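## Task

Pick up the little yellow sponge on the desk and set it down on the counter that sits behind the shelving, without disturbing the stacked cartons; other obstacles may be moved. Only if the stacks cut off every route to the counter, place the sponge on the coffee table's top instead, and that table must be standing upright when you finish. The robot must not tip over or be left leaning, and the sponge must stay put on its own without the robot holding it.

## Robot and tools

ROBOT. A two-wheeled base (it drives straight and spins in place, never sideways) carries a lifting column with a tilting head and two six-joint arms, each ending in a two-finger gripper. Shoulder height S = 0.90 m + column_m. Folded, the robot is 0.73 m long and 0.62 m wide, and its front edge lies 0.40 m ahead of the column.

FRAMES. Base frame: origin on the floor under the column, x forward, y to the left, z up. left_hand and right_hand are reported in this frame, in metres; each is the meeting point of that hand's fingers (tips reach 8 mm further). quat_wxyz rotates (0,0,1) onto the direction the fingers point. base_odometry is relative to where the base stood when the scene began, from wheel counts only, so slipping shows up as travel; its heading (radians, left positive) runs -3.142 to 3.142.

execute_actions. Argument "actions": a list holding zero or one action. An empty list just reports state and images. One action may hold:
- "base": exactly one key. translate_m is a relative drive in metres from the current spot, forward positive, -3 to 3. rotate_rad is a relative spin in radians, counter-clockwise (left) positive, -3.2 to 3.2.
- "joints": absolute targets keyed by name, not offsets. column_m 0 to 0.8 (m); head_tilt_rad -0.61 to 1.308 (0 about level, positive tilts down); for each arm X in left/right: X_joint1_rad -2.879 to 2.879, X_joint2_rad 0 to 3.141, X_joint3_rad 0 to 3.019, X_joint4_rad -1.692 to 1.57, X_joint5_rad -1.57 to 1.57 (positive swings the hand to the robot's right), X_joint6_rad -2.094 to 2.094 (hand roll), X_gripper_m 0 to 0.093 (fingertip gap in metres, 0 closed).
- "speeds": optional caps for this action only, translate_m 0.05 to 0.8 m/s, rotate_rad 0.1 to 1 rad/s (defaults are the top values). A base move needing more than 8.667 s is refused.
Bad keys or values reject the whole call with no motion. Joints you omit may still be driving toward older targets. "cameras" picks images: cam_head_left, cam_head_right, cam_left_wrist, cam_right_wrist, nav_camera, or all (default); [] gives none. The "pictures" line lists the images' order. Images are 896x504.

ARM GEOMETRY. With left_joint1_rad at -1.57 or right_joint1_rad at 1.57, and joints 5 and 6 at 0, the arm swings in a vertical plane straight ahead, 0.23 m off the centre line. Let a = j2 - 0.35, b = 1.05 + j2 - j3, c = b - j4 (c = 1.57 means fingers vertical, down). Hand distance ahead of column ≈ 0.12 + 0.39 sin a + 0.38 cos b + 0.25 cos c; height ≈ S + 0.39 cos a - 0.38 sin b - 0.25 sin c. Example: j2, j3, j4 = 0.93, 0.78, 0.14 gives 0.60 m ahead, 0.25 m under S. Real hands settle up to ~5 cm lower and nearer the column; trust left_hand/right_hand. Reach is about 1 m from the shoulder. For low spots, point fingers down 0.45-0.5 m ahead with column_m at 0.3, then lower the column; below 0.4 m height the housing blocks hands closer than 0.45 m. Don't swing arms while column_m is below 0.3. Light objects (under 0.3 kg) can be carried 0.6 m ahead from 0.14 m above S to 0.7 m below S, fingers down.

GRIPPER. Fingers are 7 cm long; grip by commanding an opening smaller than the object ("off_target" is then expected). A reported opening at least 0.002 m above target means something is held. Small joint changes (under ~0.03 rad, 0.08 for joints 2-3) may not move anything; approach contacts in ~0.05 rad steps from your previous target.

RESULTS. base_status and joint_status: "done" (within tolerance; for the base, wheels turned the full amount even if slipping), "off_target" (stopped short, may keep pushing), "contact_stop" (column or base blocked; it now holds there), "time_out", "not_followed" / "joint command not followed" with a "cause:" line (safety check withheld arm targets near the other arm, the body, or an obstacle; back the moved joints off by 0.05 rad or more, or drive away). on_its_own lists uncommanded behaviour; "held at" is a held target. motor_effort gives wheel effort in percent (peak in brackets); out-of-rest values hint at pushing. wheel_motors_off = 1 means the wheels are cut out. If turned_by_wheels and turned_by_imu differ by over ~4 % and at least 0.05 rad, the base bumped or slipped. base_tilt is in degrees (forward, right). Motor temperatures are listed per arm; MOTOR HOT appears from 85 °C, and at 100 °C an OVER-TEMPERATURE FAULT drops that arm.

COLUMN. Lowering halts with contact_stop when a hand or its load touches down; afterwards it won't descend until raised 0.2 m. It may also overshoot by up to 0.15-0.2 m, pressing the hand down.

OTHER TOOLS. wait: seconds 0 to 10, commands nothing. zoom_image: camera plus region [x0, y0, x1, y1] in pixels of that camera's latest image, at most 504x504. read_manual: only licence text. finished_scene: scene = the current scene number; ends it permanently and reports success.

AVOID. Never let the arms strike or press on each other. A base stall needs a 0.05 m back-off before retrying or turning; pushing ~3 s cuts the wheel motors for 2 s. Tabletops between 0.30 m high and 0.26 m under S slide over the housing into the column. A blocked arm keeps pushing and heats up; send its reported joint positions back as targets to relax it. Don't drop, slam, tip the coffee table, move the stacked cartons, or end leaning. Release the object and pull the hand clear before ending the scene.

Each tool is called after "Request:" in YAML: its name, and indented under it one key for each argument.

## Session

Request:
execute_actions:
  actions: []

Scene clock: 0.00 s.
Motor temperatures (°C, as the motors report them): left_arm=[24 24 25 28 24 24] | right_arm=[26 27 27 27 24 25]
base_odometry: x=+0.000 y=+0.000 heading=+0.000 (m, m, rad; odometry frame)
turned_by_wheels: +0.000 (rad since the last result)
turned_by_imu: +0.000 (rad since the last result)
base_tilt: forward=-0.4 right=-0.2 (deg)
base_status: not commanded
joint_positions: column_m=+0.552 head_tilt_rad=+0.887 left_joint1_rad=-1.578 left_joint2_rad=+0.882 left_joint3_rad=+0.415 left_joint4_rad=-0.984 left_joint5_rad=+0.018 left_joint6_rad=+0.057 left_gripper_m=+0.095 right_joint1_rad=+1.586 right_joint2_rad=+0.876 right_joint3_rad=+0.432 right_joint4_rad=-0.973 right_joint5_rad=+0.027 right_joint6_rad=+0.070 right_gripper_m=+0.094
joint_status: not commanded
wheel_motors_off: 0
motor_effort: left_wheel=+0 right_wheel=+1 (%)
left_hand: x=+0.1453 y=+0.2199 z=+1.2560 quat_wxyz=(+0.447, -0.024, -0.894, +0.023) (m; base frame)
right_hand: x=+0.1573 y=-0.2269 z=+1.2512 quat_wxyz=(+0.431, -0.020, -0.902, +0.023) (m; base frame)
pictures: cam_head_left, cam_head_right, cam_left_wrist, cam_right_wrist, nav_camera
Images, in order (width x height): cam_head_left 896x504, cam_head_right 896x504, cam_left_wrist 896x504, cam_right_wrist 896x504, nav_camera 896x504.

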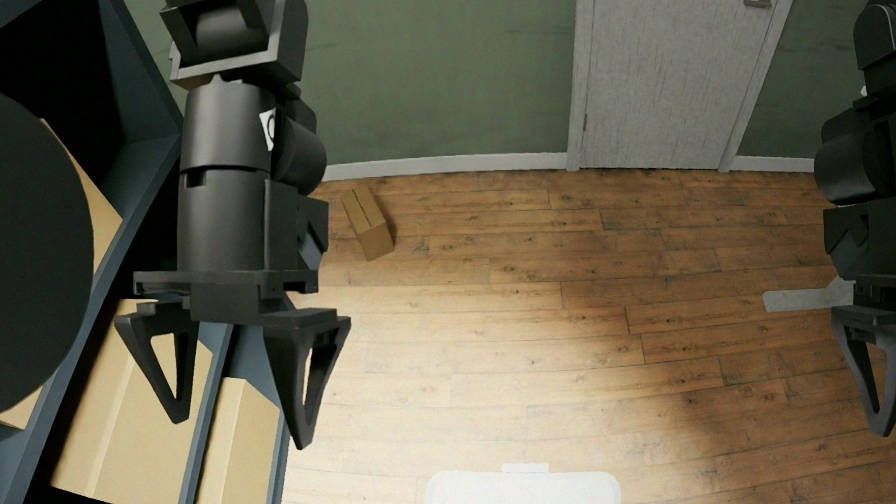

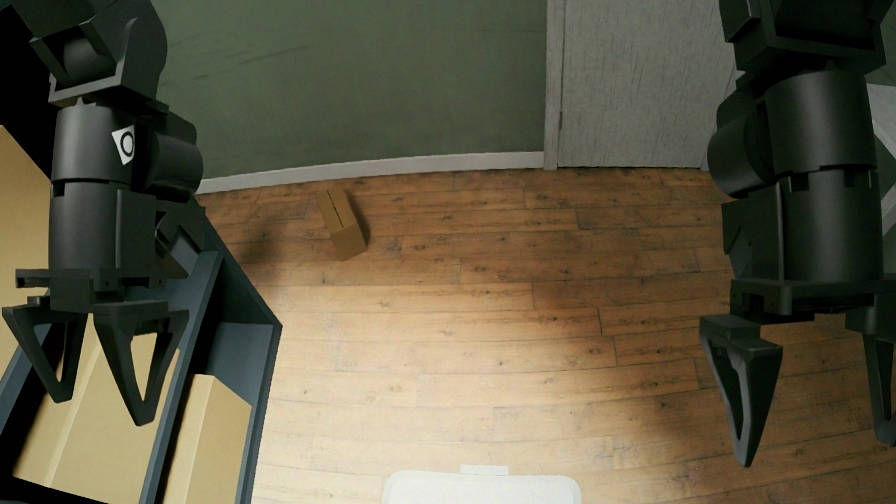

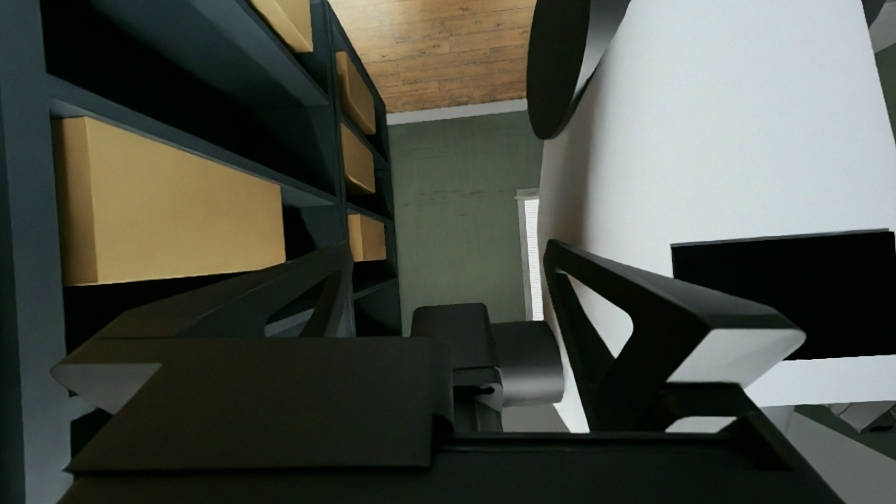

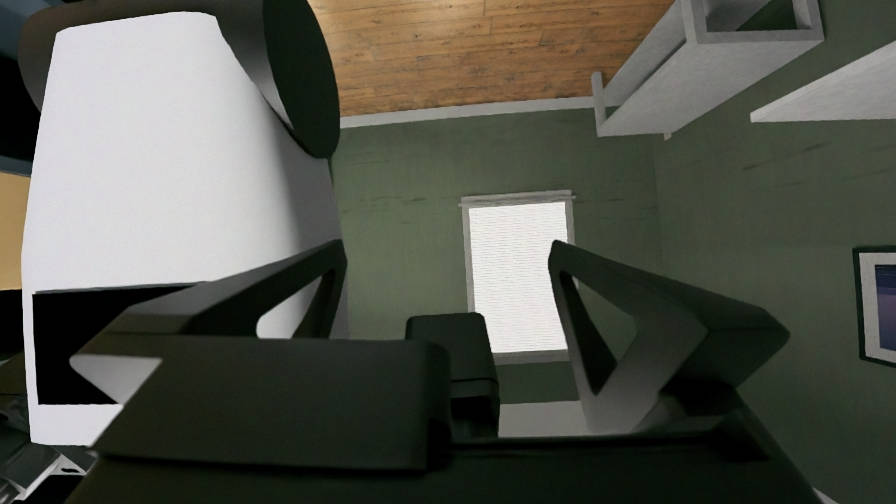

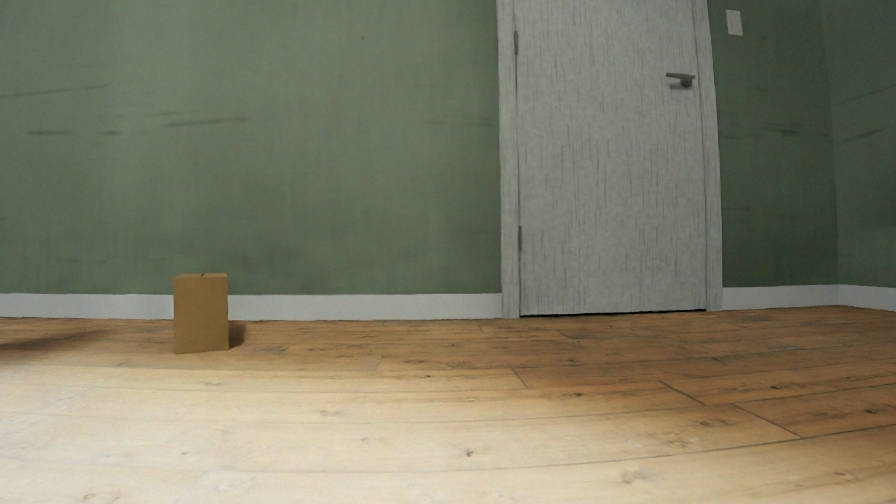

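Request:
execute_actions:
  actions:
    - {"base":{"rotate_rad":-1.2},"joints":{"head_tilt_rad":0.75,"left_joint1_rad":-1.57,"left_joint2_rad":1.06,"left_joint3_rad":1.02,"left_joint4_rad":-0.48,"left_joint6_rad":0,"left_joint5_rad":0}}
  cameras: ["cam_head_left","cam_head_right","nav_camera"]

Scene clock: 7.13 s.
Motor temperatures (°C, as the motors report them): left_arm=[24 24 25 28 24 24] | right_arm=[26 27 27 27 24 25]
base_odometry: x=+0.000 y=+0.000 heading=-1.199 (m, m, rad; odometry frame)
turned_by_wheels: -1.199 (rad since the last result)
turned_by_imu: -1.201 (rad since the last result)
base_tilt: forward=-0.5 right=-0.2 (deg)
base_status: done
joint_positions: column_m=+0.552 head_tilt_rad=+0.766 left_joint1_rad=-1.568 left_joint2_rad=+1.058 left_joint3_rad=+1.024 left_joint4_rad=-0.478 left_joint5_rad=+0.001 left_joint6_rad=+0.012 left_gripper_m=+0.095 right_joint1_rad=+1.586 right_joint2_rad=+0.876 right_joint3_rad=+0.432 right_joint4_rad=-0.973 right_joint5_rad=+0.027 right_joint6_rad=+0.070 right_gripper_m=+0.094
joint_status: all done
wheel_motors_off: 0
motor_effort: left_wheel=+5(37) right_wheel=-6(53) (%)
left_hand: x=+0.5576 y=+0.2256 z=+1.1622 quat_wxyz=(-0.006, -0.005, -1.000, -0.001) (m; base frame)
right_hand: x=+0.1573 y=-0.2269 z=+1.2512 quat_wxyz=(+0.431, -0.020, -0.902, +0.023) (m; base frame)
pictures: cam_head_left, cam_head_right, nav_camera
Images, in order (width x height): cam_head_left 896x504, cam_head_right 896x504, nav_camera 896x504.

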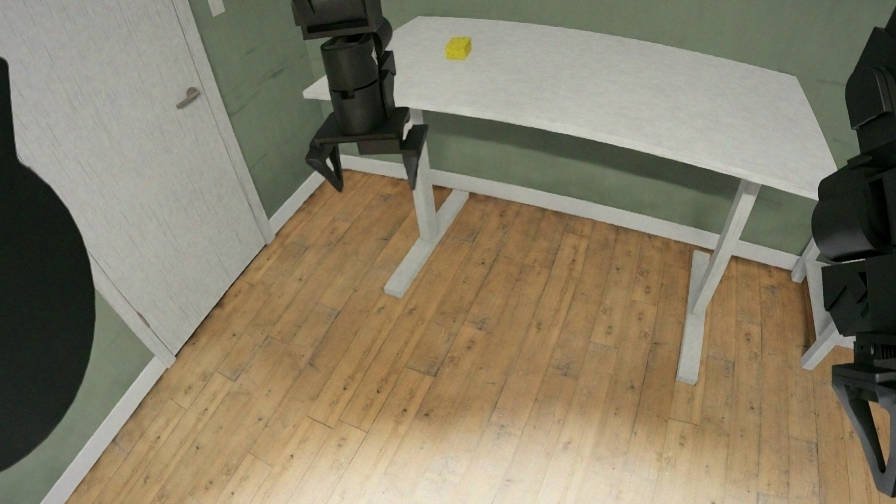

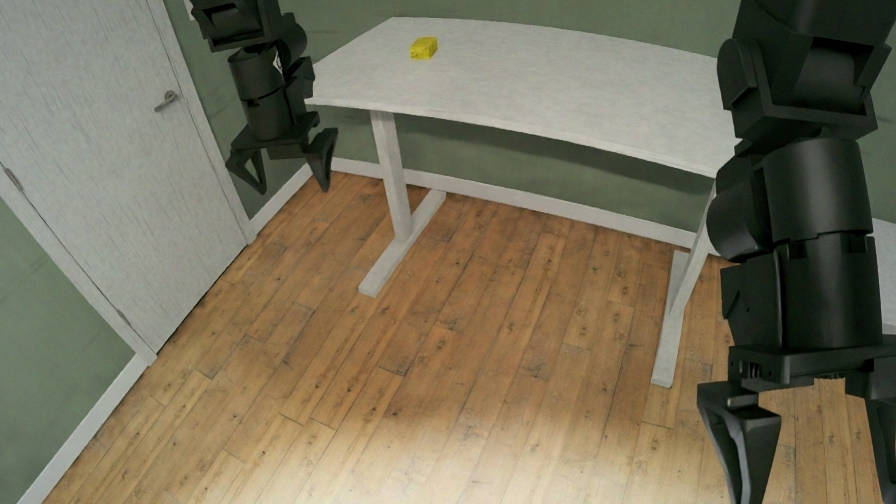

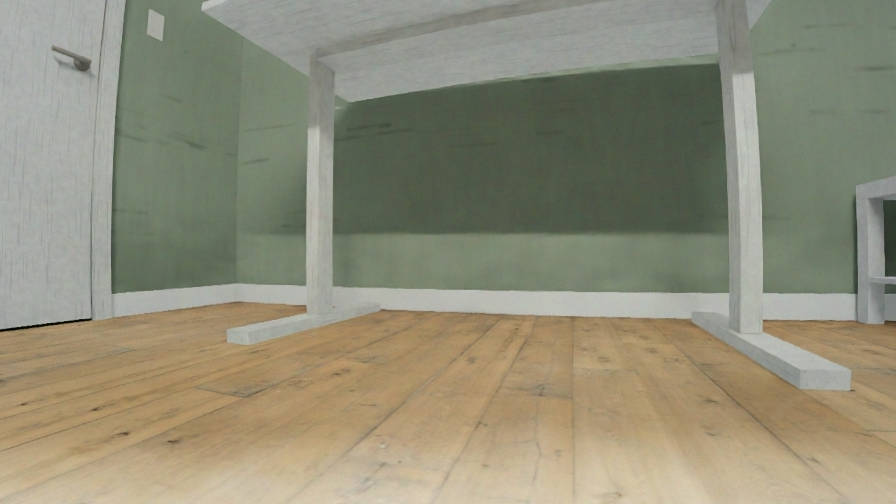

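Request:
execute_actions:
  actions:
    - {"base":{"translate_m":0.75},"joints":{"left_joint2_rad":1.33,"left_joint3_rad":1.62,"left_joint4_rad":-0.81}}
  cameras: ["cam_head_left","cam_left_wrist"]

Scene clock: 12.93 s.
Motor temperatures (°C, as the motors report them): left_arm=[24 25 26 28 24 24] | right_arm=[26 27 27 27 24 25]
base_odometry: x=+0.272 y=-0.699 heading=-1.199 (m, m, rad; odometry frame)
turned_by_wheels: +0.000 (rad since the last result)
turned_by_imu: -0.001 (rad since the last result)
base_tilt: forward=-0.4 right=-0.2 (deg)
base_status: done
joint_positions: column_m=+0.552 head_tilt_rad=+0.766 left_joint1_rad=-1.568 left_joint2_rad=+1.325 left_joint3_rad=+1.601 left_joint4_rad=-0.806 left_joint5_rad=+0.001 left_joint6_rad=+0.012 left_gripper_m=+0.095 right_joint1_rad=+1.586 right_joint2_rad=+0.876 right_joint3_rad=+0.434 right_joint4_rad=-0.973 right_joint5_rad=+0.027 right_joint6_rad=+0.070 right_gripper_m=+0.094
joint_status: all done
wheel_motors_off: 0
motor_effort: left_wheel=-1(46) right_wheel=+0(48) (%)
left_hand: x=+0.7157 y=+0.2258 z=+1.1567 quat_wxyz=(+0.003, -0.005, -1.000, -0.001) (m; base frame)
right_hand: x=+0.1583 y=-0.2269 z=+1.2509 quat_wxyz=(+0.431, -0.020, -0.902, +0.023) (m; base frame)
pictures: cam_head_left, cam_left_wrist
Images, in order (width x height): cam_head_left 896x504, cam_left_wrist 896x504.

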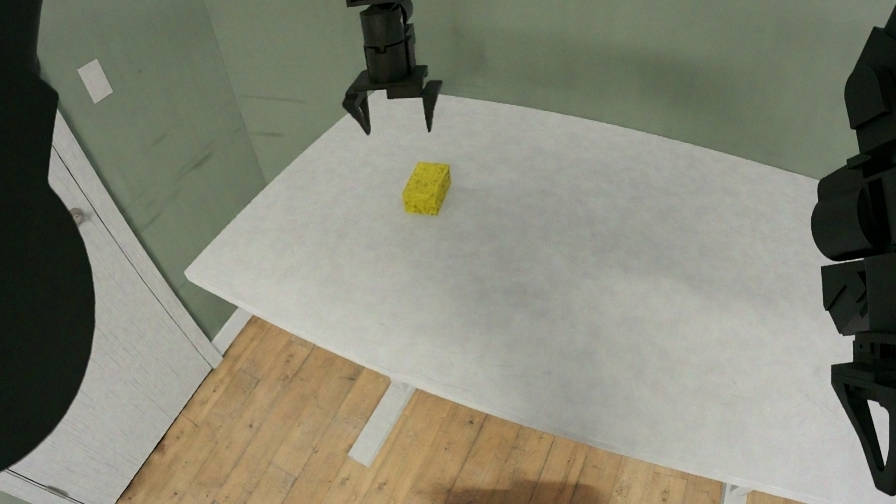

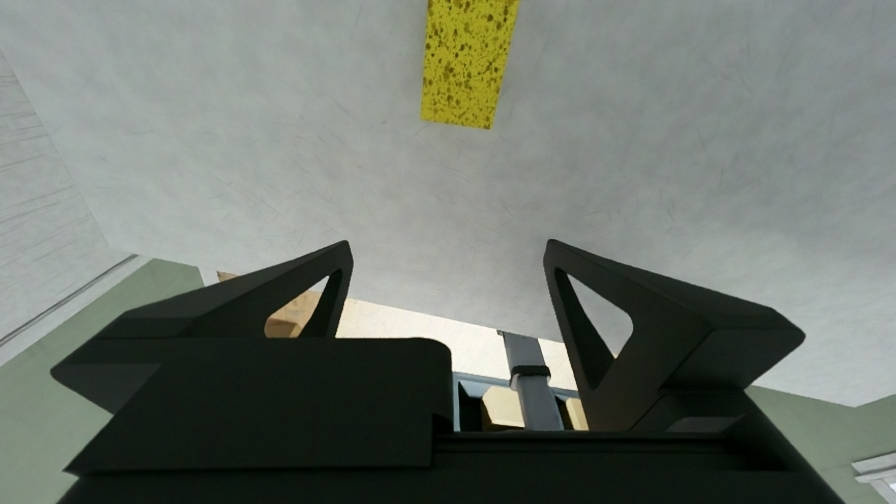

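Request:
execute_actions:
  actions:
    - {"base":{"translate_m":0.075},"joints":{"column_m":0.44,"left_joint6_rad":0.13}}
  cameras: ["cam_head_left","cam_left_wrist"]

Scene clock: 18.67 s.
Motor temperatures (°C, as the motors report them): left_arm=[24 25 26 28 24 24] | right_arm=[26 27 27 27 24 25]
base_odometry: x=+0.300 y=-0.769 heading=-1.199 (m, m, rad; odometry frame)
turned_by_wheels: +0.000 (rad since the last result)
turned_by_imu: -0.001 (rad since the last result)
base_tilt: forward=-0.4 right=-0.2 (deg)
base_status: done
joint_positions: column_m=+0.440 head_tilt_rad=+0.765 left_joint1_rad=-1.568 left_joint2_rad=+1.325 left_joint3_rad=+1.602 left_joint4_rad=-0.807 left_joint5_rad=+0.001 left_joint6_rad=+0.117 left_gripper_m=+0.095 right_joint1_rad=+1.586 right_joint2_rad=+0.876 right_joint3_rad=+0.434 right_joint4_rad=-0.973 right_joint5_rad=+0.027 right_joint6_rad=+0.070 right_gripper_m=+0.094
joint_status: all done
wheel_motors_off: 0
motor_effort: left_wheel=+1(30) right_wheel=-1(31) (%)
left_hand: x=+0.7158 y=+0.2258 z=+1.0451 quat_wxyz=(+0.003, -0.058, -0.998, +0.000) (m; base frame)
right_hand: x=+0.1581 y=-0.2269 z=+1.1393 quat_wxyz=(+0.431, -0.020, -0.902, +0.023) (m; base frame)
pictures: cam_head_left, cam_left_wrist
Images, in order (width x height): cam_head_left 896x504, cam_left_wrist 896x504.

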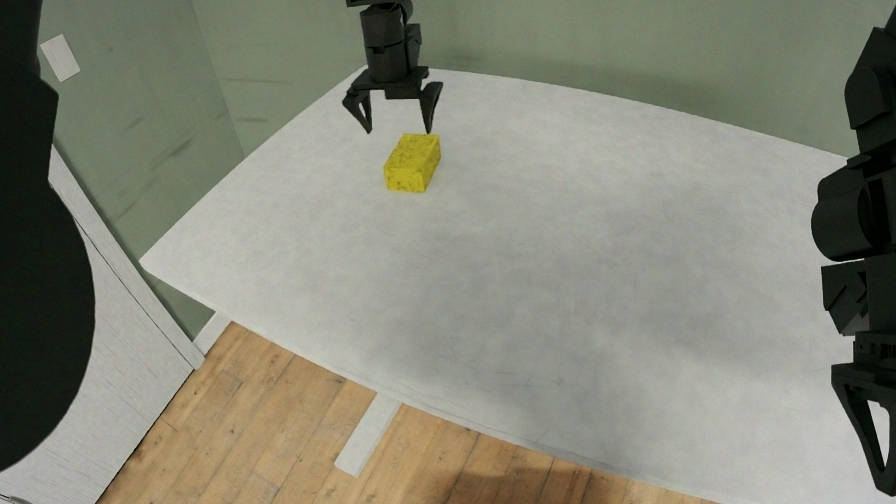

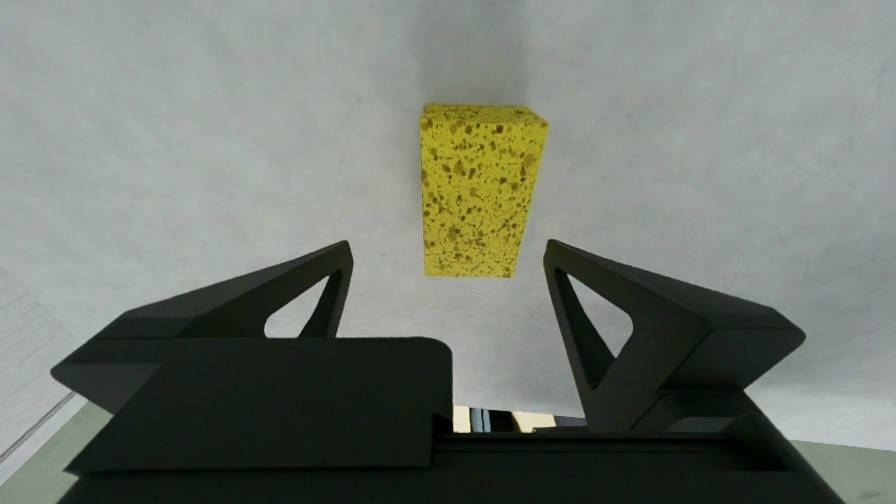

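Request:
execute_actions:
  actions:
    - {"base":{"rotate_rad":-0.033},"joints":{"column_m":0.42}}
  cameras: ["cam_left_wrist"]

Request:
execute_actions:
  actions:
    - {"joints":{"column_m":0.385}}
  cameras: ["cam_head_left","cam_left_wrist"]

Scene clock: 22.37 s.
Motor temperatures (°C, as the motors report them): left_arm=[24 26 27 28 24 24] | right_arm=[26 27 27 27 24 25]
base_odometry: x=+0.300 y=-0.769 heading=-1.230 (m, m, rad; odometry frame)
turned_by_wheels: -0.031 (rad since the last result)
turned_by_imu: -0.032 (rad since the last result)
base_tilt: forward=-0.4 right=-0.2 (deg)
base_status: done
joint_positions: column_m=+0.420 head_tilt_rad=+0.765 left_joint1_rad=-1.573 left_joint2_rad=+1.325 left_joint3_rad=+1.602 left_joint4_rad=-0.807 left_joint5_rad=+0.001 left_joint6_rad=+0.117 left_gripper_m=+0.095 right_joint1_rad=+1.586 right_joint2_rad=+0.876 right_joint3_rad=+0.433 right_joint4_rad=-0.973 right_joint5_rad=+0.027 right_joint6_rad=+0.070 right_gripper_m=+0.094
joint_status: all done
wheel_motors_off: 0
motor_effort: left_wheel=+1(40) right_wheel=-1(50) (%)
left_hand: x=+0.7158 y=+0.2232 z=+1.0251 quat_wxyz=(+0.003, -0.059, -0.998, +0.001) (m; base frame)
right_hand: x=+0.1579 y=-0.2269 z=+1.1193 quat_wxyz=(+0.431, -0.020, -0.902, +0.023) (m; base frame)
pictures: cam_left_wrist
Images, in order (width x height): cam_left_wrist 896x504.

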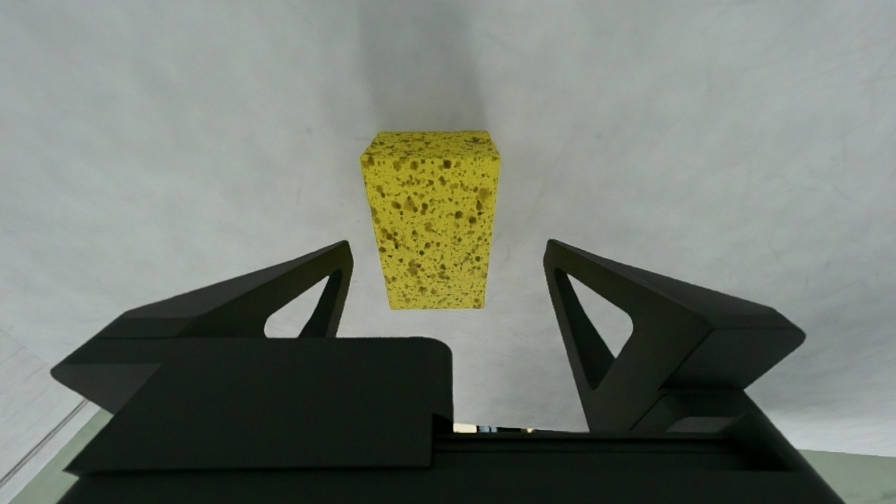

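Scene clock: 23.40 s.
Motor temperatures (°C, as the motors report them): left_arm=[24 26 27 28 24 24] | right_arm=[26 27 27 27 24 25]
base_odometry: x=+0.300 y=-0.769 heading=-1.230 (m, m, rad; odometry frame)
turned_by_wheels: +0.000 (rad since the last result)
turned_by_imu: +0.000 (rad since the last result)
base_tilt: forward=-0.4 right=-0.2 (deg)
base_status: not commanded
joint_positions: column_m=+0.385 head_tilt_rad=+0.765 left_joint1_rad=-1.573 left_joint2_rad=+1.325 left_joint3_rad=+1.602 left_joint4_rad=-0.807 left_joint5_rad=+0.001 left_joint6_rad=+0.117 left_gripper_m=+0.095 right_joint1_rad=+1.586 right_joint2_rad=+0.876 right_joint3_rad=+0.433 right_joint4_rad=-0.973 right_joint5_rad=+0.027 right_joint6_rad=+0.070 right_gripper_m=+0.094
joint_status: all done
wheel_motors_off: 0
motor_effort: left_wheel=+3(4) right_wheel=-2(2) (%)
left_hand: x=+0.7158 y=+0.2232 z=+0.9901 quat_wxyz=(+0.003, -0.059, -0.998, +0.001) (m; base frame)
right_hand: x=+0.1579 y=-0.2269 z=+1.0843 quat_wxyz=(+0.431, -0.020, -0.902, +0.023) (m; base frame)
pictures: cam_head_left, cam_left_wrist
Images, in order (width x height): cam_head_left 896x504, cam_left_wrist 896x504.

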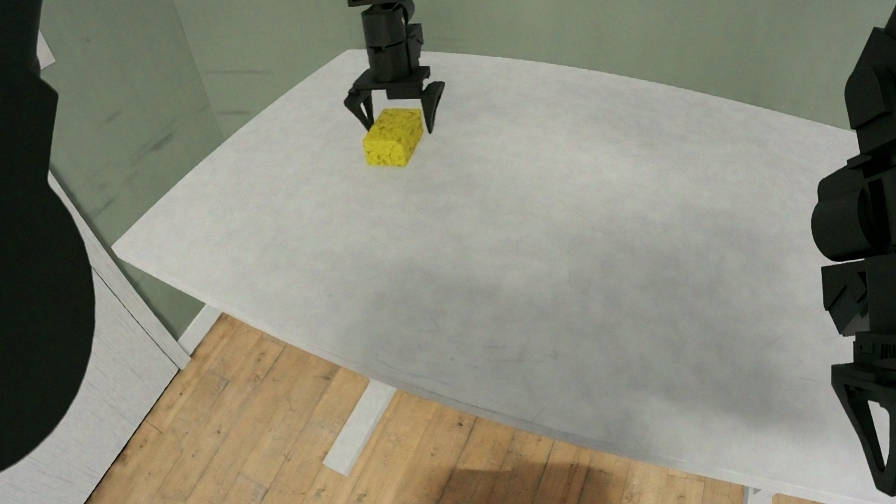

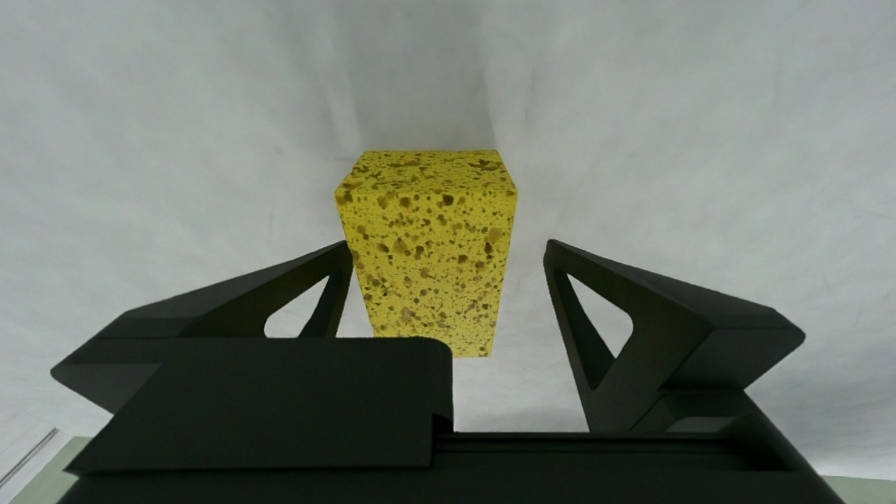

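Request:
execute_actions:
  actions:
    - {"joints":{"column_m":0.373}}
  cameras: []

Request:
execute_actions:
  actions:
    - {"joints":{"left_gripper_m":0.03}}
  cameras: []

Request:
execute_actions:
  actions:
    - {"joints":{"column_m":0.42}}
  cameras: ["cam_left_wrist"]

Request:
execute_actions:
  actions:
    - {"base":{"translate_m":-0.22},"joints":{"column_m":0.52}}
  cameras: []

Request:
execute_actions:
  actions:
    - {"base":{"rotate_rad":1.29},"joints":{"left_joint2_rad":0.91,"left_joint3_rad":0.59,"left_joint4_rad":-0.2,"left_joint6_rad":0,"head_tilt_rad":1.0}}
  cameras: []

Request:
execute_actions:
  actions:
    - {"base":{"translate_m":0.75}}
  cameras: ["cam_head_right","nav_camera"]

Scene clock: 32.20 s.
Motor temperatures (°C, as the motors report them): left_arm=[24 27 27 28 24 24] | right_arm=[26 27 27 27 24 25]
base_odometry: x=+0.300 y=-0.769 heading=-1.230 (m, m, rad; odometry frame)
turned_by_wheels: +0.000 (rad since the last result)
turned_by_imu: -0.001 (rad since the last result)
base_tilt: forward=-0.5 right=-0.2 (deg)
base_status: not commanded
joint_positions: column_m=+0.373 head_tilt_rad=+0.765 left_joint1_rad=-1.573 left_joint2_rad=+1.325 left_joint3_rad=+1.602 left_joint4_rad=-0.807 left_joint5_rad=+0.001 left_joint6_rad=+0.117 left_gripper_m=+0.095 right_joint1_rad=+1.586 right_joint2_rad=+0.876 right_joint3_rad=+0.433 right_joint4_rad=-0.973 right_joint5_rad=+0.027 right_joint6_rad=+0.070 right_gripper_m=+0.094
joint_status: all done
wheel_motors_off: 0
motor_effort: left_wheel=+4(4) right_wheel=-2(3) (%)
left_hand: x=+0.7158 y=+0.2232 z=+0.9781 quat_wxyz=(+0.003, -0.059, -0.998, +0.001) (m; base frame)
right_hand: x=+0.1579 y=-0.2269 z=+1.0724 quat_wxyz=(+0.431, -0.020, -0.902, +0.023) (m; base frame)
pictures: none
No camera images: the call's "cameras" was empty. Leave "cameras" out to get every camera's image.

Scene clock: 32.83 s.
Motor temperatures (°C, as the motors report them): left_arm=[24 27 27 28 24 24] | right_arm=[26 27 27 27 24 25]
base_odometry: x=+0.300 y=-0.769 heading=-1.230 (m, m, rad; odometry frame)
turned_by_wheels: +0.000 (rad since the last result)
turned_by_imu: +0.000 (rad since the last result)
base_tilt: forward=-0.4 right=-0.2 (deg)
base_status: not commanded
joint_positions: column_m=+0.373 head_tilt_rad=+0.765 left_joint1_rad=-1.573 left_joint2_rad=+1.325 left_joint3_rad=+1.602 left_joint4_rad=-0.807 left_joint5_rad=+0.001 left_joint6_rad=+0.117 left_gripper_m=+0.059 right_joint1_rad=+1.586 right_joint2_rad=+0.876 right_joint3_rad=+0.433 right_joint4_rad=-0.973 right_joint5_rad=+0.027 right_joint6_rad=+0.070 right_gripper_m=+0.094
joint_status: left_gripper_m off_target (ended at +0.059, target +0.030)
wheel_motors_off: 0
motor_effort: left_wheel=+3(4) right_wheel=-2(2) (%)
left_hand: x=+0.7158 y=+0.2232 z=+0.9781 quat_wxyz=(+0.003, -0.059, -0.998, +0.001) (m; base frame)
right_hand: x=+0.1579 y=-0.2269 z=+1.0724 quat_wxyz=(+0.431, -0.020, -0.902, +0.023) (m; base frame)
pictures: none
No camera images: the call's "cameras" was empty. Leave "cameras" out to get every camera's image.

Scene clock: 34.03 s.
Motor temperatures (°C, as the motors report them): left_arm=[24 27 28 28 24 24] | right_arm=[26 27 27 27 24 25]
base_odometry: x=+0.300 y=-0.769 heading=-1.230 (m, m, rad; odometry frame)
turned_by_wheels: +0.000 (rad since the last result)
turned_by_imu: +0.000 (rad since the last result)
base_tilt: forward=-0.4 right=-0.2 (deg)
base_status: not commanded
joint_positions: column_m=+0.420 head_tilt_rad=+0.765 left_joint1_rad=-1.573 left_joint2_rad=+1.325 left_joint3_rad=+1.602 left_joint4_rad=-0.807 left_joint5_rad=+0.001 left_joint6_rad=+0.117 left_gripper_m=+0.059 right_joint1_rad=+1.586 right_joint2_rad=+0.876 right_joint3_rad=+0.433 right_joint4_rad=-0.973 right_joint5_rad=+0.027 right_joint6_rad=+0.070 right_gripper_m=+0.094
joint_status: all done
wheel_motors_off: 0
motor_effort: left_wheel=+3(3) right_wheel=-2(3) (%)
left_hand: x=+0.7158 y=+0.2232 z=+1.0250 quat_wxyz=(+0.003, -0.059, -0.998, +0.001) (m; base frame)
right_hand: x=+0.1579 y=-0.2269 z=+1.1192 quat_wxyz=(+0.431, -0.020, -0.902, +0.023) (m; base frame)
pictures: cam_left_wrist
Images, in order (width x height): cam_left_wrist 896x504.

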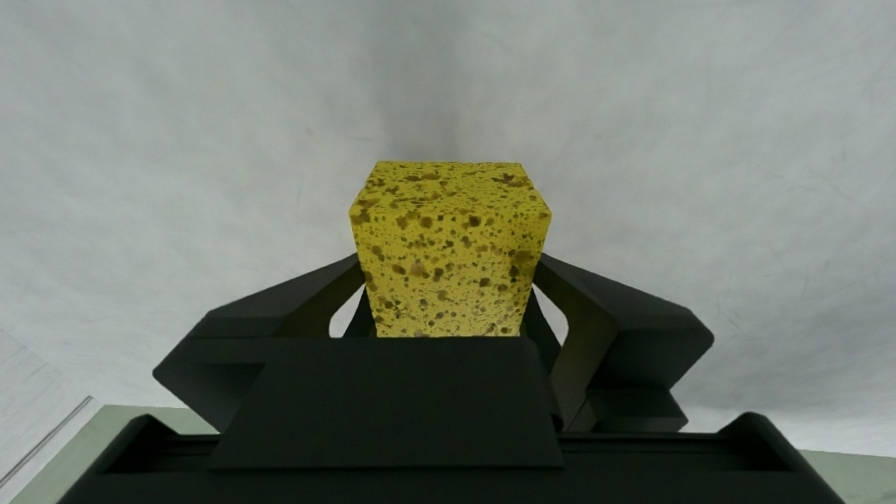

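Scene clock: 36.07 s.
Motor temperatures (°C, as the motors report them): left_arm=[24 27 28 28 24 24] | right_arm=[26 27 27 27 24 25]
base_odometry: x=+0.226 y=-0.561 heading=-1.231 (m, m, rad; odometry frame)
turned_by_wheels: -0.001 (rad since the last result)
turned_by_imu: -0.002 (rad since the last result)
base_tilt: forward=-0.4 right=-0.2 (deg)
base_status: done
joint_positions: column_m=+0.520 head_tilt_rad=+0.765 left_joint1_rad=-1.572 left_joint2_rad=+1.325 left_joint3_rad=+1.602 left_joint4_rad=-0.808 left_joint5_rad=+0.001 left_joint6_rad=+0.117 left_gripper_m=+0.059 right_joint1_rad=+1.586 right_joint2_rad=+0.876 right_joint3_rad=+0.429 right_joint4_rad=-0.973 right_joint5_rad=+0.027 right_joint6_rad=+0.070 right_gripper_m=+0.094
joint_status: all done
wheel_motors_off: 0
motor_effort: left_wheel=+0(31) right_wheel=+1(61) (%)
left_hand: x=+0.7155 y=+0.2234 z=+1.1250 quat_wxyz=(+0.004, -0.059, -0.998, +0.001) (m; base frame)
right_hand: x=+0.1559 y=-0.2269 z=+1.2199 quat_wxyz=(+0.432, -0.020, -0.901, +0.023) (m; base frame)
pictures: none
No camera images: the call's "cameras" was empty. Leave "cameras" out to get every camera's image.

Scene clock: 38.93 s.
Motor temperatures (°C, as the motors report them): left_arm=[24 27 27 28 24 24] | right_arm=[26 27 27 27 24 25]
base_odometry: x=+0.226 y=-0.561 heading=+0.058 (m, m, rad; odometry frame)
turned_by_wheels: +1.289 (rad since the last result)
turned_by_imu: +1.289 (rad since the last result)
base_tilt: forward=-0.4 right=-0.2 (deg)
base_status: done
joint_positions: column_m=+0.520 head_tilt_rad=+1.000 left_joint1_rad=-1.572 left_joint2_rad=+0.926 left_joint3_rad=+0.583 left_joint4_rad=-0.209 left_joint5_rad=+0.001 left_joint6_rad=+0.013 left_gripper_m=+0.059 right_joint1_rad=+1.586 right_joint2_rad=+0.876 right_joint3_rad=+0.430 right_joint4_rad=-0.973 right_joint5_rad=+0.027 right_joint6_rad=+0.070 right_gripper_m=+0.094
joint_status: all done
wheel_motors_off: 0
motor_effort: left_wheel=-4(32) right_wheel=+6(50) (%)
left_hand: x=+0.3965 y=+0.2237 z=+1.1226 quat_wxyz=(+0.014, -0.007, -1.000, +0.001) (m; base frame)
right_hand: x=+0.1561 y=-0.2269 z=+1.2198 quat_wxyz=(+0.432, -0.020, -0.901, +0.023) (m; base frame)
pictures: none
No camera images: the call's "cameras" was empty. Leave "cameras" out to get every camera's image.

Scene clock: 41.93 s.
Motor temperatures (°C, as the motors report them): left_arm=[24 27 27 28 24 24] | right_arm=[26 27 27 27 24 25]
base_odometry: x=+0.975 y=-0.518 heading=+0.058 (m, m, rad; odometry frame)
turned_by_wheels: +0.000 (rad since the last result)
turned_by_imu: +0.000 (rad since the last result)
base_tilt: forward=-0.4 right=-0.2 (deg)
base_status: done
joint_positions: column_m=+0.520 head_tilt_rad=+1.001 left_joint1_rad=-1.572 left_joint2_rad=+0.923 left_joint3_rad=+0.588 left_joint4_rad=-0.207 left_joint5_rad=+0.001 left_joint6_rad=+0.013 left_gripper_m=+0.059 right_joint1_rad=+1.586 right_joint2_rad=+0.876 right_joint3_rad=+0.433 right_joint4_rad=-0.973 right_joint5_rad=+0.027 right_joint6_rad=+0.070 right_gripper_m=+0.094
joint_status: not commanded
wheel_motors_off: 0
motor_effort: left_wheel=+1(36) right_wheel=+0(57) (%)
left_hand: x=+0.4008 y=+0.2237 z=+1.1237 quat_wxyz=(+0.009, -0.007, -1.000, +0.001) (m; base frame)
right_hand: x=+0.1577 y=-0.2269 z=+1.2193 quat_wxyz=(+0.431, -0.020, -0.902, +0.023) (m; base frame)
pictures: cam_head_right, nav_camera
Images, in order (width x height): cam_head_right 896x504, nav_camera 896x504.

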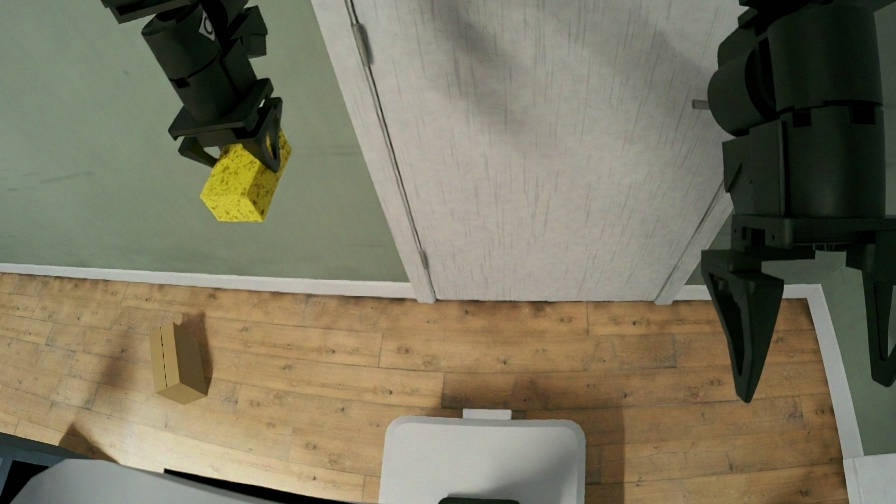

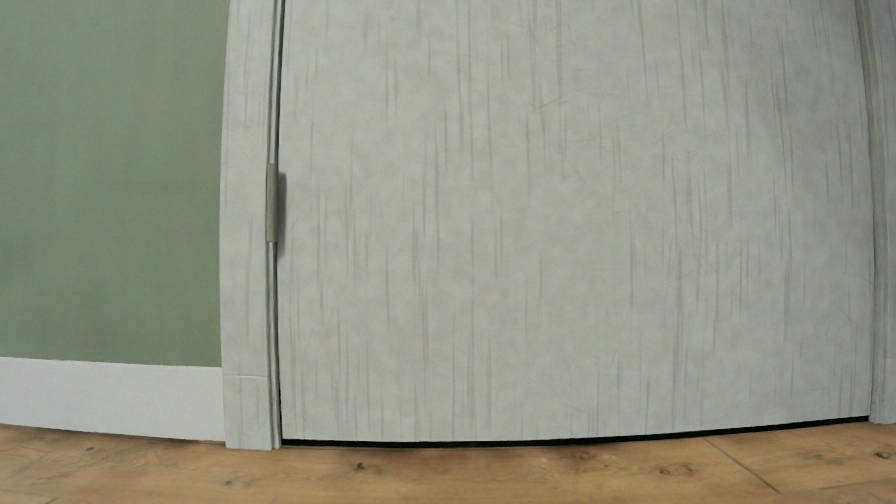

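Request:
execute_actions:
  actions:
    - {"base":{"translate_m":0.19}}
  cameras: []

Request:
execute_actions:
  actions:
    - {"base":{"rotate_rad":1.35}}
  cameras: []

Request:
execute_actions:
  actions:
    - {"base":{"translate_m":0.6}}
  cameras: []

Request:
execute_actions:
  actions:
    - {"base":{"rotate_rad":0.225}}
  cameras: ["cam_head_right","nav_camera"]

Scene clock: 48.43 s.
Motor temperatures (°C, as the motors report them): left_arm=[24 26 27 28 24 24] | right_arm=[26 27 27 27 24 25]
base_odometry: x=+1.164 y=-0.507 heading=+0.058 (m, m, rad; odometry frame)
turned_by_wheels: +0.000 (rad since the last result)
turned_by_imu: -0.001 (rad since the last result)
base_tilt: forward=-0.4 right=-0.2 (deg)
base_status: done
joint_positions: column_m=+0.520 head_tilt_rad=+1.001 left_joint1_rad=-1.572 left_joint2_rad=+0.920 left_joint3_rad=+0.588 left_joint4_rad=-0.207 left_joint5_rad=+0.001 left_joint6_rad=+0.013 left_gripper_m=+0.059 right_joint1_rad=+1.586 right_joint2_rad=+0.876 right_joint3_rad=+0.432 right_joint4_rad=-0.973 right_joint5_rad=+0.027 right_joint6_rad=+0.070 right_gripper_m=+0.094
joint_status: not commanded
wheel_motors_off: 0
motor_effort: left_wheel=+0(24) right_wheel=+0(32) (%)
left_hand: x=+0.4017 y=+0.2237 z=+1.1244 quat_wxyz=(+0.008, -0.007, -1.000, +0.001) (m; base frame)
right_hand: x=+0.1574 y=-0.2269 z=+1.2195 quat_wxyz=(+0.431, -0.020, -0.902, +0.023) (m; base frame)
pictures: none
No camera images: the call's "cameras" was empty. Leave "cameras" out to get every camera's image.

Scene clock: 51.37 s.
Motor temperatures (°C, as the motors report them): left_arm=[24 26 27 28 24 24] | right_arm=[26 27 27 27 24 25]
base_odometry: x=+1.164 y=-0.507 heading=+1.407 (m, m, rad; odometry frame)
turned_by_wheels: +1.349 (rad since the last result)
turned_by_imu: +1.348 (rad since the last result)
base_tilt: forward=-0.5 right=-0.2 (deg)
base_status: done
joint_positions: column_m=+0.520 head_tilt_rad=+1.001 left_joint1_rad=-1.572 left_joint2_rad=+0.920 left_joint3_rad=+0.588 left_joint4_rad=-0.207 left_joint5_rad=+0.001 left_joint6_rad=+0.013 left_gripper_m=+0.059 right_joint1_rad=+1.586 right_joint2_rad=+0.876 right_joint3_rad=+0.432 right_joint4_rad=-0.973 right_joint5_rad=+0.027 right_joint6_rad=+0.070 right_gripper_m=+0.094
joint_status: not commanded
wheel_motors_off: 0
motor_effort: left_wheel=-5(39) right_wheel=+6(47) (%)
left_hand: x=+0.4017 y=+0.2237 z=+1.1244 quat_wxyz=(+0.008, -0.007, -1.000, +0.001) (m; base frame)
right_hand: x=+0.1574 y=-0.2269 z=+1.2195 quat_wxyz=(+0.431, -0.020, -0.902, +0.023) (m; base frame)
pictures: none
No camera images: the call's "cameras" was empty. Leave "cameras" out to get every camera's image.

Scene clock: 54.10 s.
Motor temperatures (°C, as the motors report them): left_arm=[24 26 27 28 24 24] | right_arm=[26 27 27 27 24 25]
base_odometry: x=+1.262 y=+0.085 heading=+1.407 (m, m, rad; odometry frame)
turned_by_wheels: +0.000 (rad since the last result)
turned_by_imu: +0.000 (rad since the last result)
base_tilt: forward=-0.4 right=-0.2 (deg)
base_status: done
joint_positions: column_m=+0.520 head_tilt_rad=+1.001 left_joint1_rad=-1.572 left_joint2_rad=+0.919 left_joint3_rad=+0.590 left_joint4_rad=-0.206 left_joint5_rad=+0.001 left_joint6_rad=+0.013 left_gripper_m=+0.059 right_joint1_rad=+1.586 right_joint2_rad=+0.876 right_joint3_rad=+0.433 right_joint4_rad=-0.973 right_joint5_rad=+0.027 right_joint6_rad=+0.070 right_gripper_m=+0.094
joint_status: not commanded
wheel_motors_off: 0
motor_effort: left_wheel=+0(38) right_wheel=+0(55) (%)
left_hand: x=+0.4035 y=+0.2237 z=+1.1249 quat_wxyz=(+0.006, -0.007, -1.000, +0.001) (m; base frame)
right_hand: x=+0.1579 y=-0.2269 z=+1.2193 quat_wxyz=(+0.431, -0.020, -0.902, +0.023) (m; base frame)
pictures: none
No camera images: the call's "cameras" was empty. Leave "cameras" out to get every camera's image.

Scene clock: 55.47 s.
Motor temperatures (°C, as the motors report them): left_arm=[24 26 27 28 24 24] | right_arm=[26 27 27 27 24 25]
base_odometry: x=+1.262 y=+0.085 heading=+1.630 (m, m, rad; odometry frame)
turned_by_wheels: +0.224 (rad since the last result)
turned_by_imu: +0.221 (rad since the last result)
base_tilt: forward=-0.4 right=-0.2 (deg)
base_status: done
joint_positions: column_m=+0.520 head_tilt_rad=+1.001 left_joint1_rad=-1.572 left_joint2_rad=+0.919 left_joint3_rad=+0.590 left_joint4_rad=-0.206 left_joint5_rad=+0.001 left_joint6_rad=+0.013 left_gripper_m=+0.059 right_joint1_rad=+1.586 right_joint2_rad=+0.876 right_joint3_rad=+0.433 right_joint4_rad=-0.973 right_joint5_rad=+0.027 right_joint6_rad=+0.070 right_gripper_m=+0.094
joint_status: not commanded
wheel_motors_off: 0
motor_effort: left_wheel=-2(39) right_wheel=+1(47) (%)
left_hand: x=+0.4035 y=+0.2238 z=+1.1249 quat_wxyz=(+0.006, -0.007, -1.000, +0.001) (m; base frame)
right_hand: x=+0.1579 y=-0.2269 z=+1.2193 quat_wxyz=(+0.431, -0.020, -0.902, +0.023) (m; base frame)
pictures: cam_head_right, nav_camera
Images, in order (width x height): cam_head_right 896x504, nav_camera 896x504.

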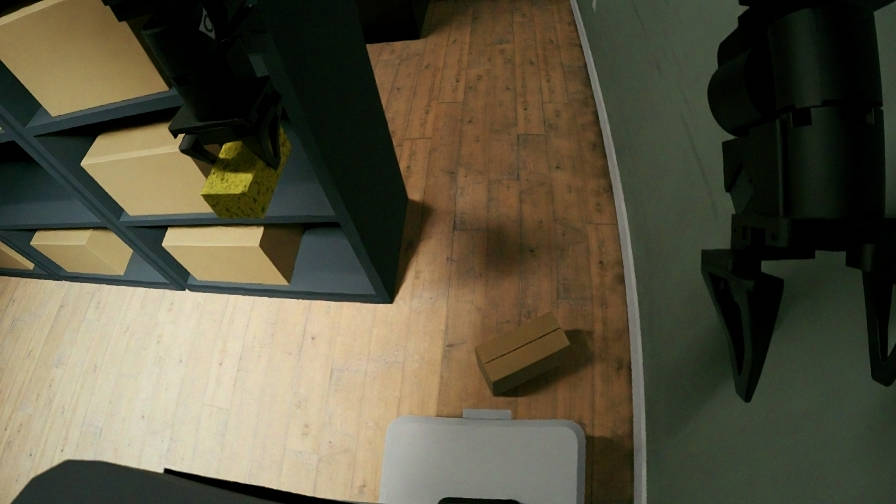

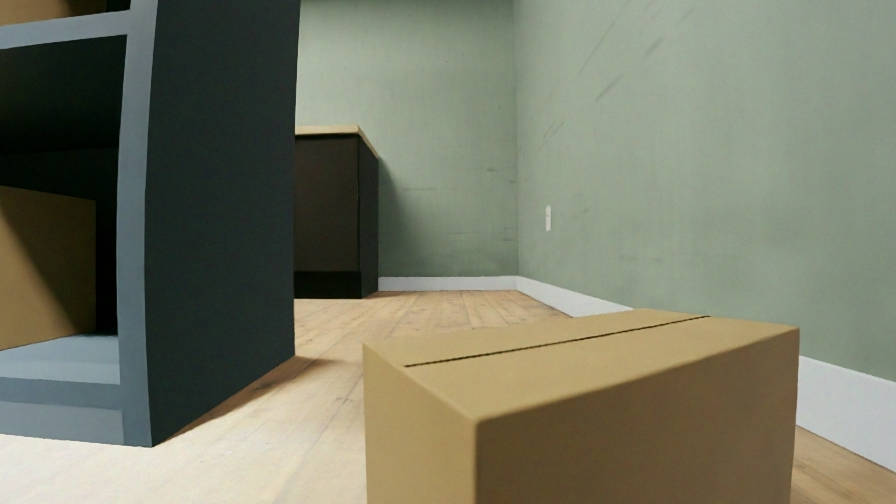

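Request:
execute_actions:
  actions:
    - {"base":{"rotate_rad":-0.045}}
  cameras: []

Request:
execute_actions:
  actions:
    - {"base":{"translate_m":0.7},"speeds":{"translate_m":0.22}}
  cameras: ["cam_head_right","nav_camera"]

Scene clock: 58.97 s.
Motor temperatures (°C, as the motors report them): left_arm=[24 26 26 28 24 24] | right_arm=[26 27 27 27 24 25]
base_odometry: x=+1.262 y=+0.085 heading=+1.587 (m, m, rad; odometry frame)
turned_by_wheels: -0.044 (rad since the last result)
turned_by_imu: -0.045 (rad since the last result)
base_tilt: forward=-0.4 right=-0.2 (deg)
base_status: done
joint_positions: column_m=+0.520 head_tilt_rad=+1.001 left_joint1_rad=-1.572 left_joint2_rad=+0.919 left_joint3_rad=+0.590 left_joint4_rad=-0.206 left_joint5_rad=+0.001 left_joint6_rad=+0.013 left_gripper_m=+0.059 right_joint1_rad=+1.586 right_joint2_rad=+0.876 right_joint3_rad=+0.433 right_joint4_rad=-0.973 right_joint5_rad=+0.027 right_joint6_rad=+0.070 right_gripper_m=+0.094
joint_status: not commanded
wheel_motors_off: 0
motor_effort: left_wheel=+0(27) right_wheel=+0(10) (%)
left_hand: x=+0.4035 y=+0.2238 z=+1.1249 quat_wxyz=(+0.006, -0.007, -1.000, +0.001) (m; base frame)
right_hand: x=+0.1577 y=-0.2269 z=+1.2193 quat_wxyz=(+0.431, -0.020, -0.902, +0.023) (m; base frame)
pictures: none
No camera images: the call's "cameras" was empty. Leave "cameras" out to get every camera's image.

Scene clock: 63.27 s.
Motor temperatures (°C, as the motors report them): left_arm=[24 26 26 28 24 24] | right_arm=[26 27 27 27 24 25]
base_odometry: x=+1.251 y=+0.785 heading=+1.588 (m, m, rad; odometry frame)
turned_by_wheels: +0.001 (rad since the last result)
turned_by_imu: +0.001 (rad since the last result)
base_tilt: forward=-0.4 right=-0.2 (deg)
base_status: done
joint_positions: column_m=+0.520 head_tilt_rad=+1.001 left_joint1_rad=-1.572 left_joint2_rad=+0.919 left_joint3_rad=+0.588 left_joint4_rad=-0.206 left_joint5_rad=+0.001 left_joint6_rad=+0.013 left_gripper_m=+0.059 right_joint1_rad=+1.586 right_joint2_rad=+0.876 right_joint3_rad=+0.432 right_joint4_rad=-0.973 right_joint5_rad=+0.027 right_joint6_rad=+0.070 right_gripper_m=+0.094
joint_status: not commanded
wheel_motors_off: 0
motor_effort: left_wheel=+2(52) right_wheel=-2(44) (%)
left_hand: x=+0.4021 y=+0.2238 z=+1.1248 quat_wxyz=(+0.007, -0.007, -1.000, +0.001) (m; base frame)
right_hand: x=+0.1573 y=-0.2269 z=+1.2194 quat_wxyz=(+0.431, -0.020, -0.902, +0.023) (m; base frame)
pictures: cam_head_right, nav_camera
Images, in order (width x height): cam_head_right 896x504, nav_camera 896x504.

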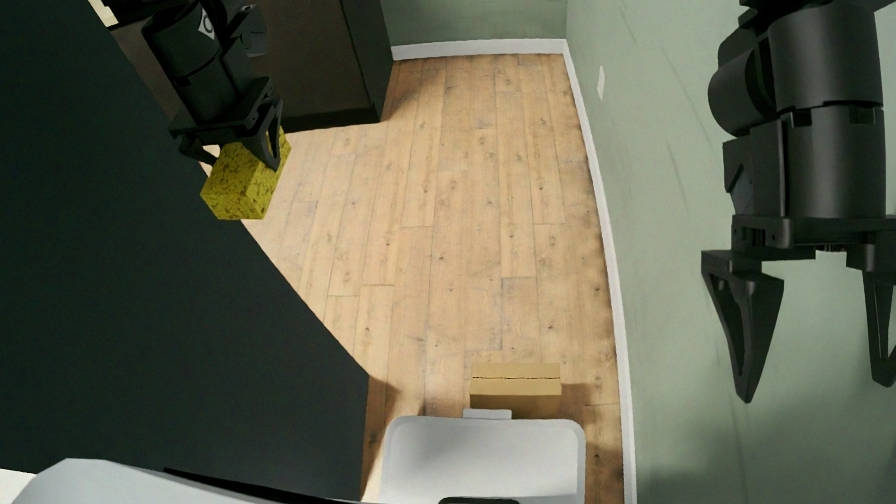

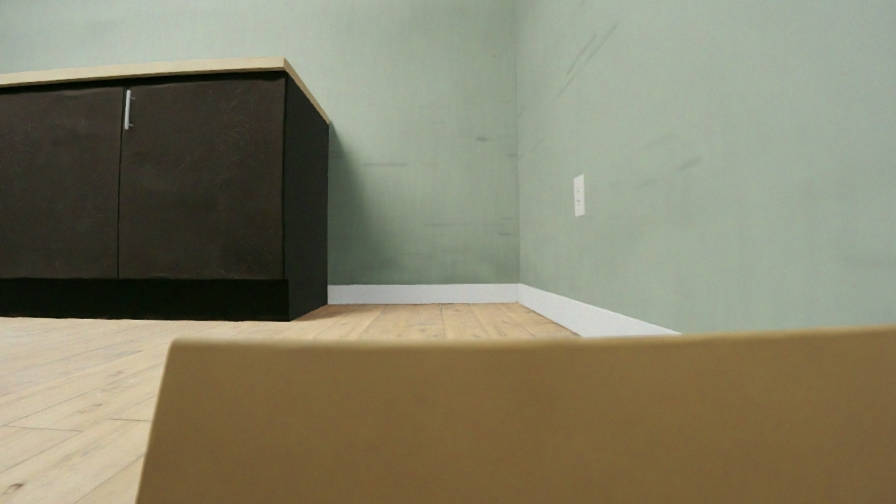

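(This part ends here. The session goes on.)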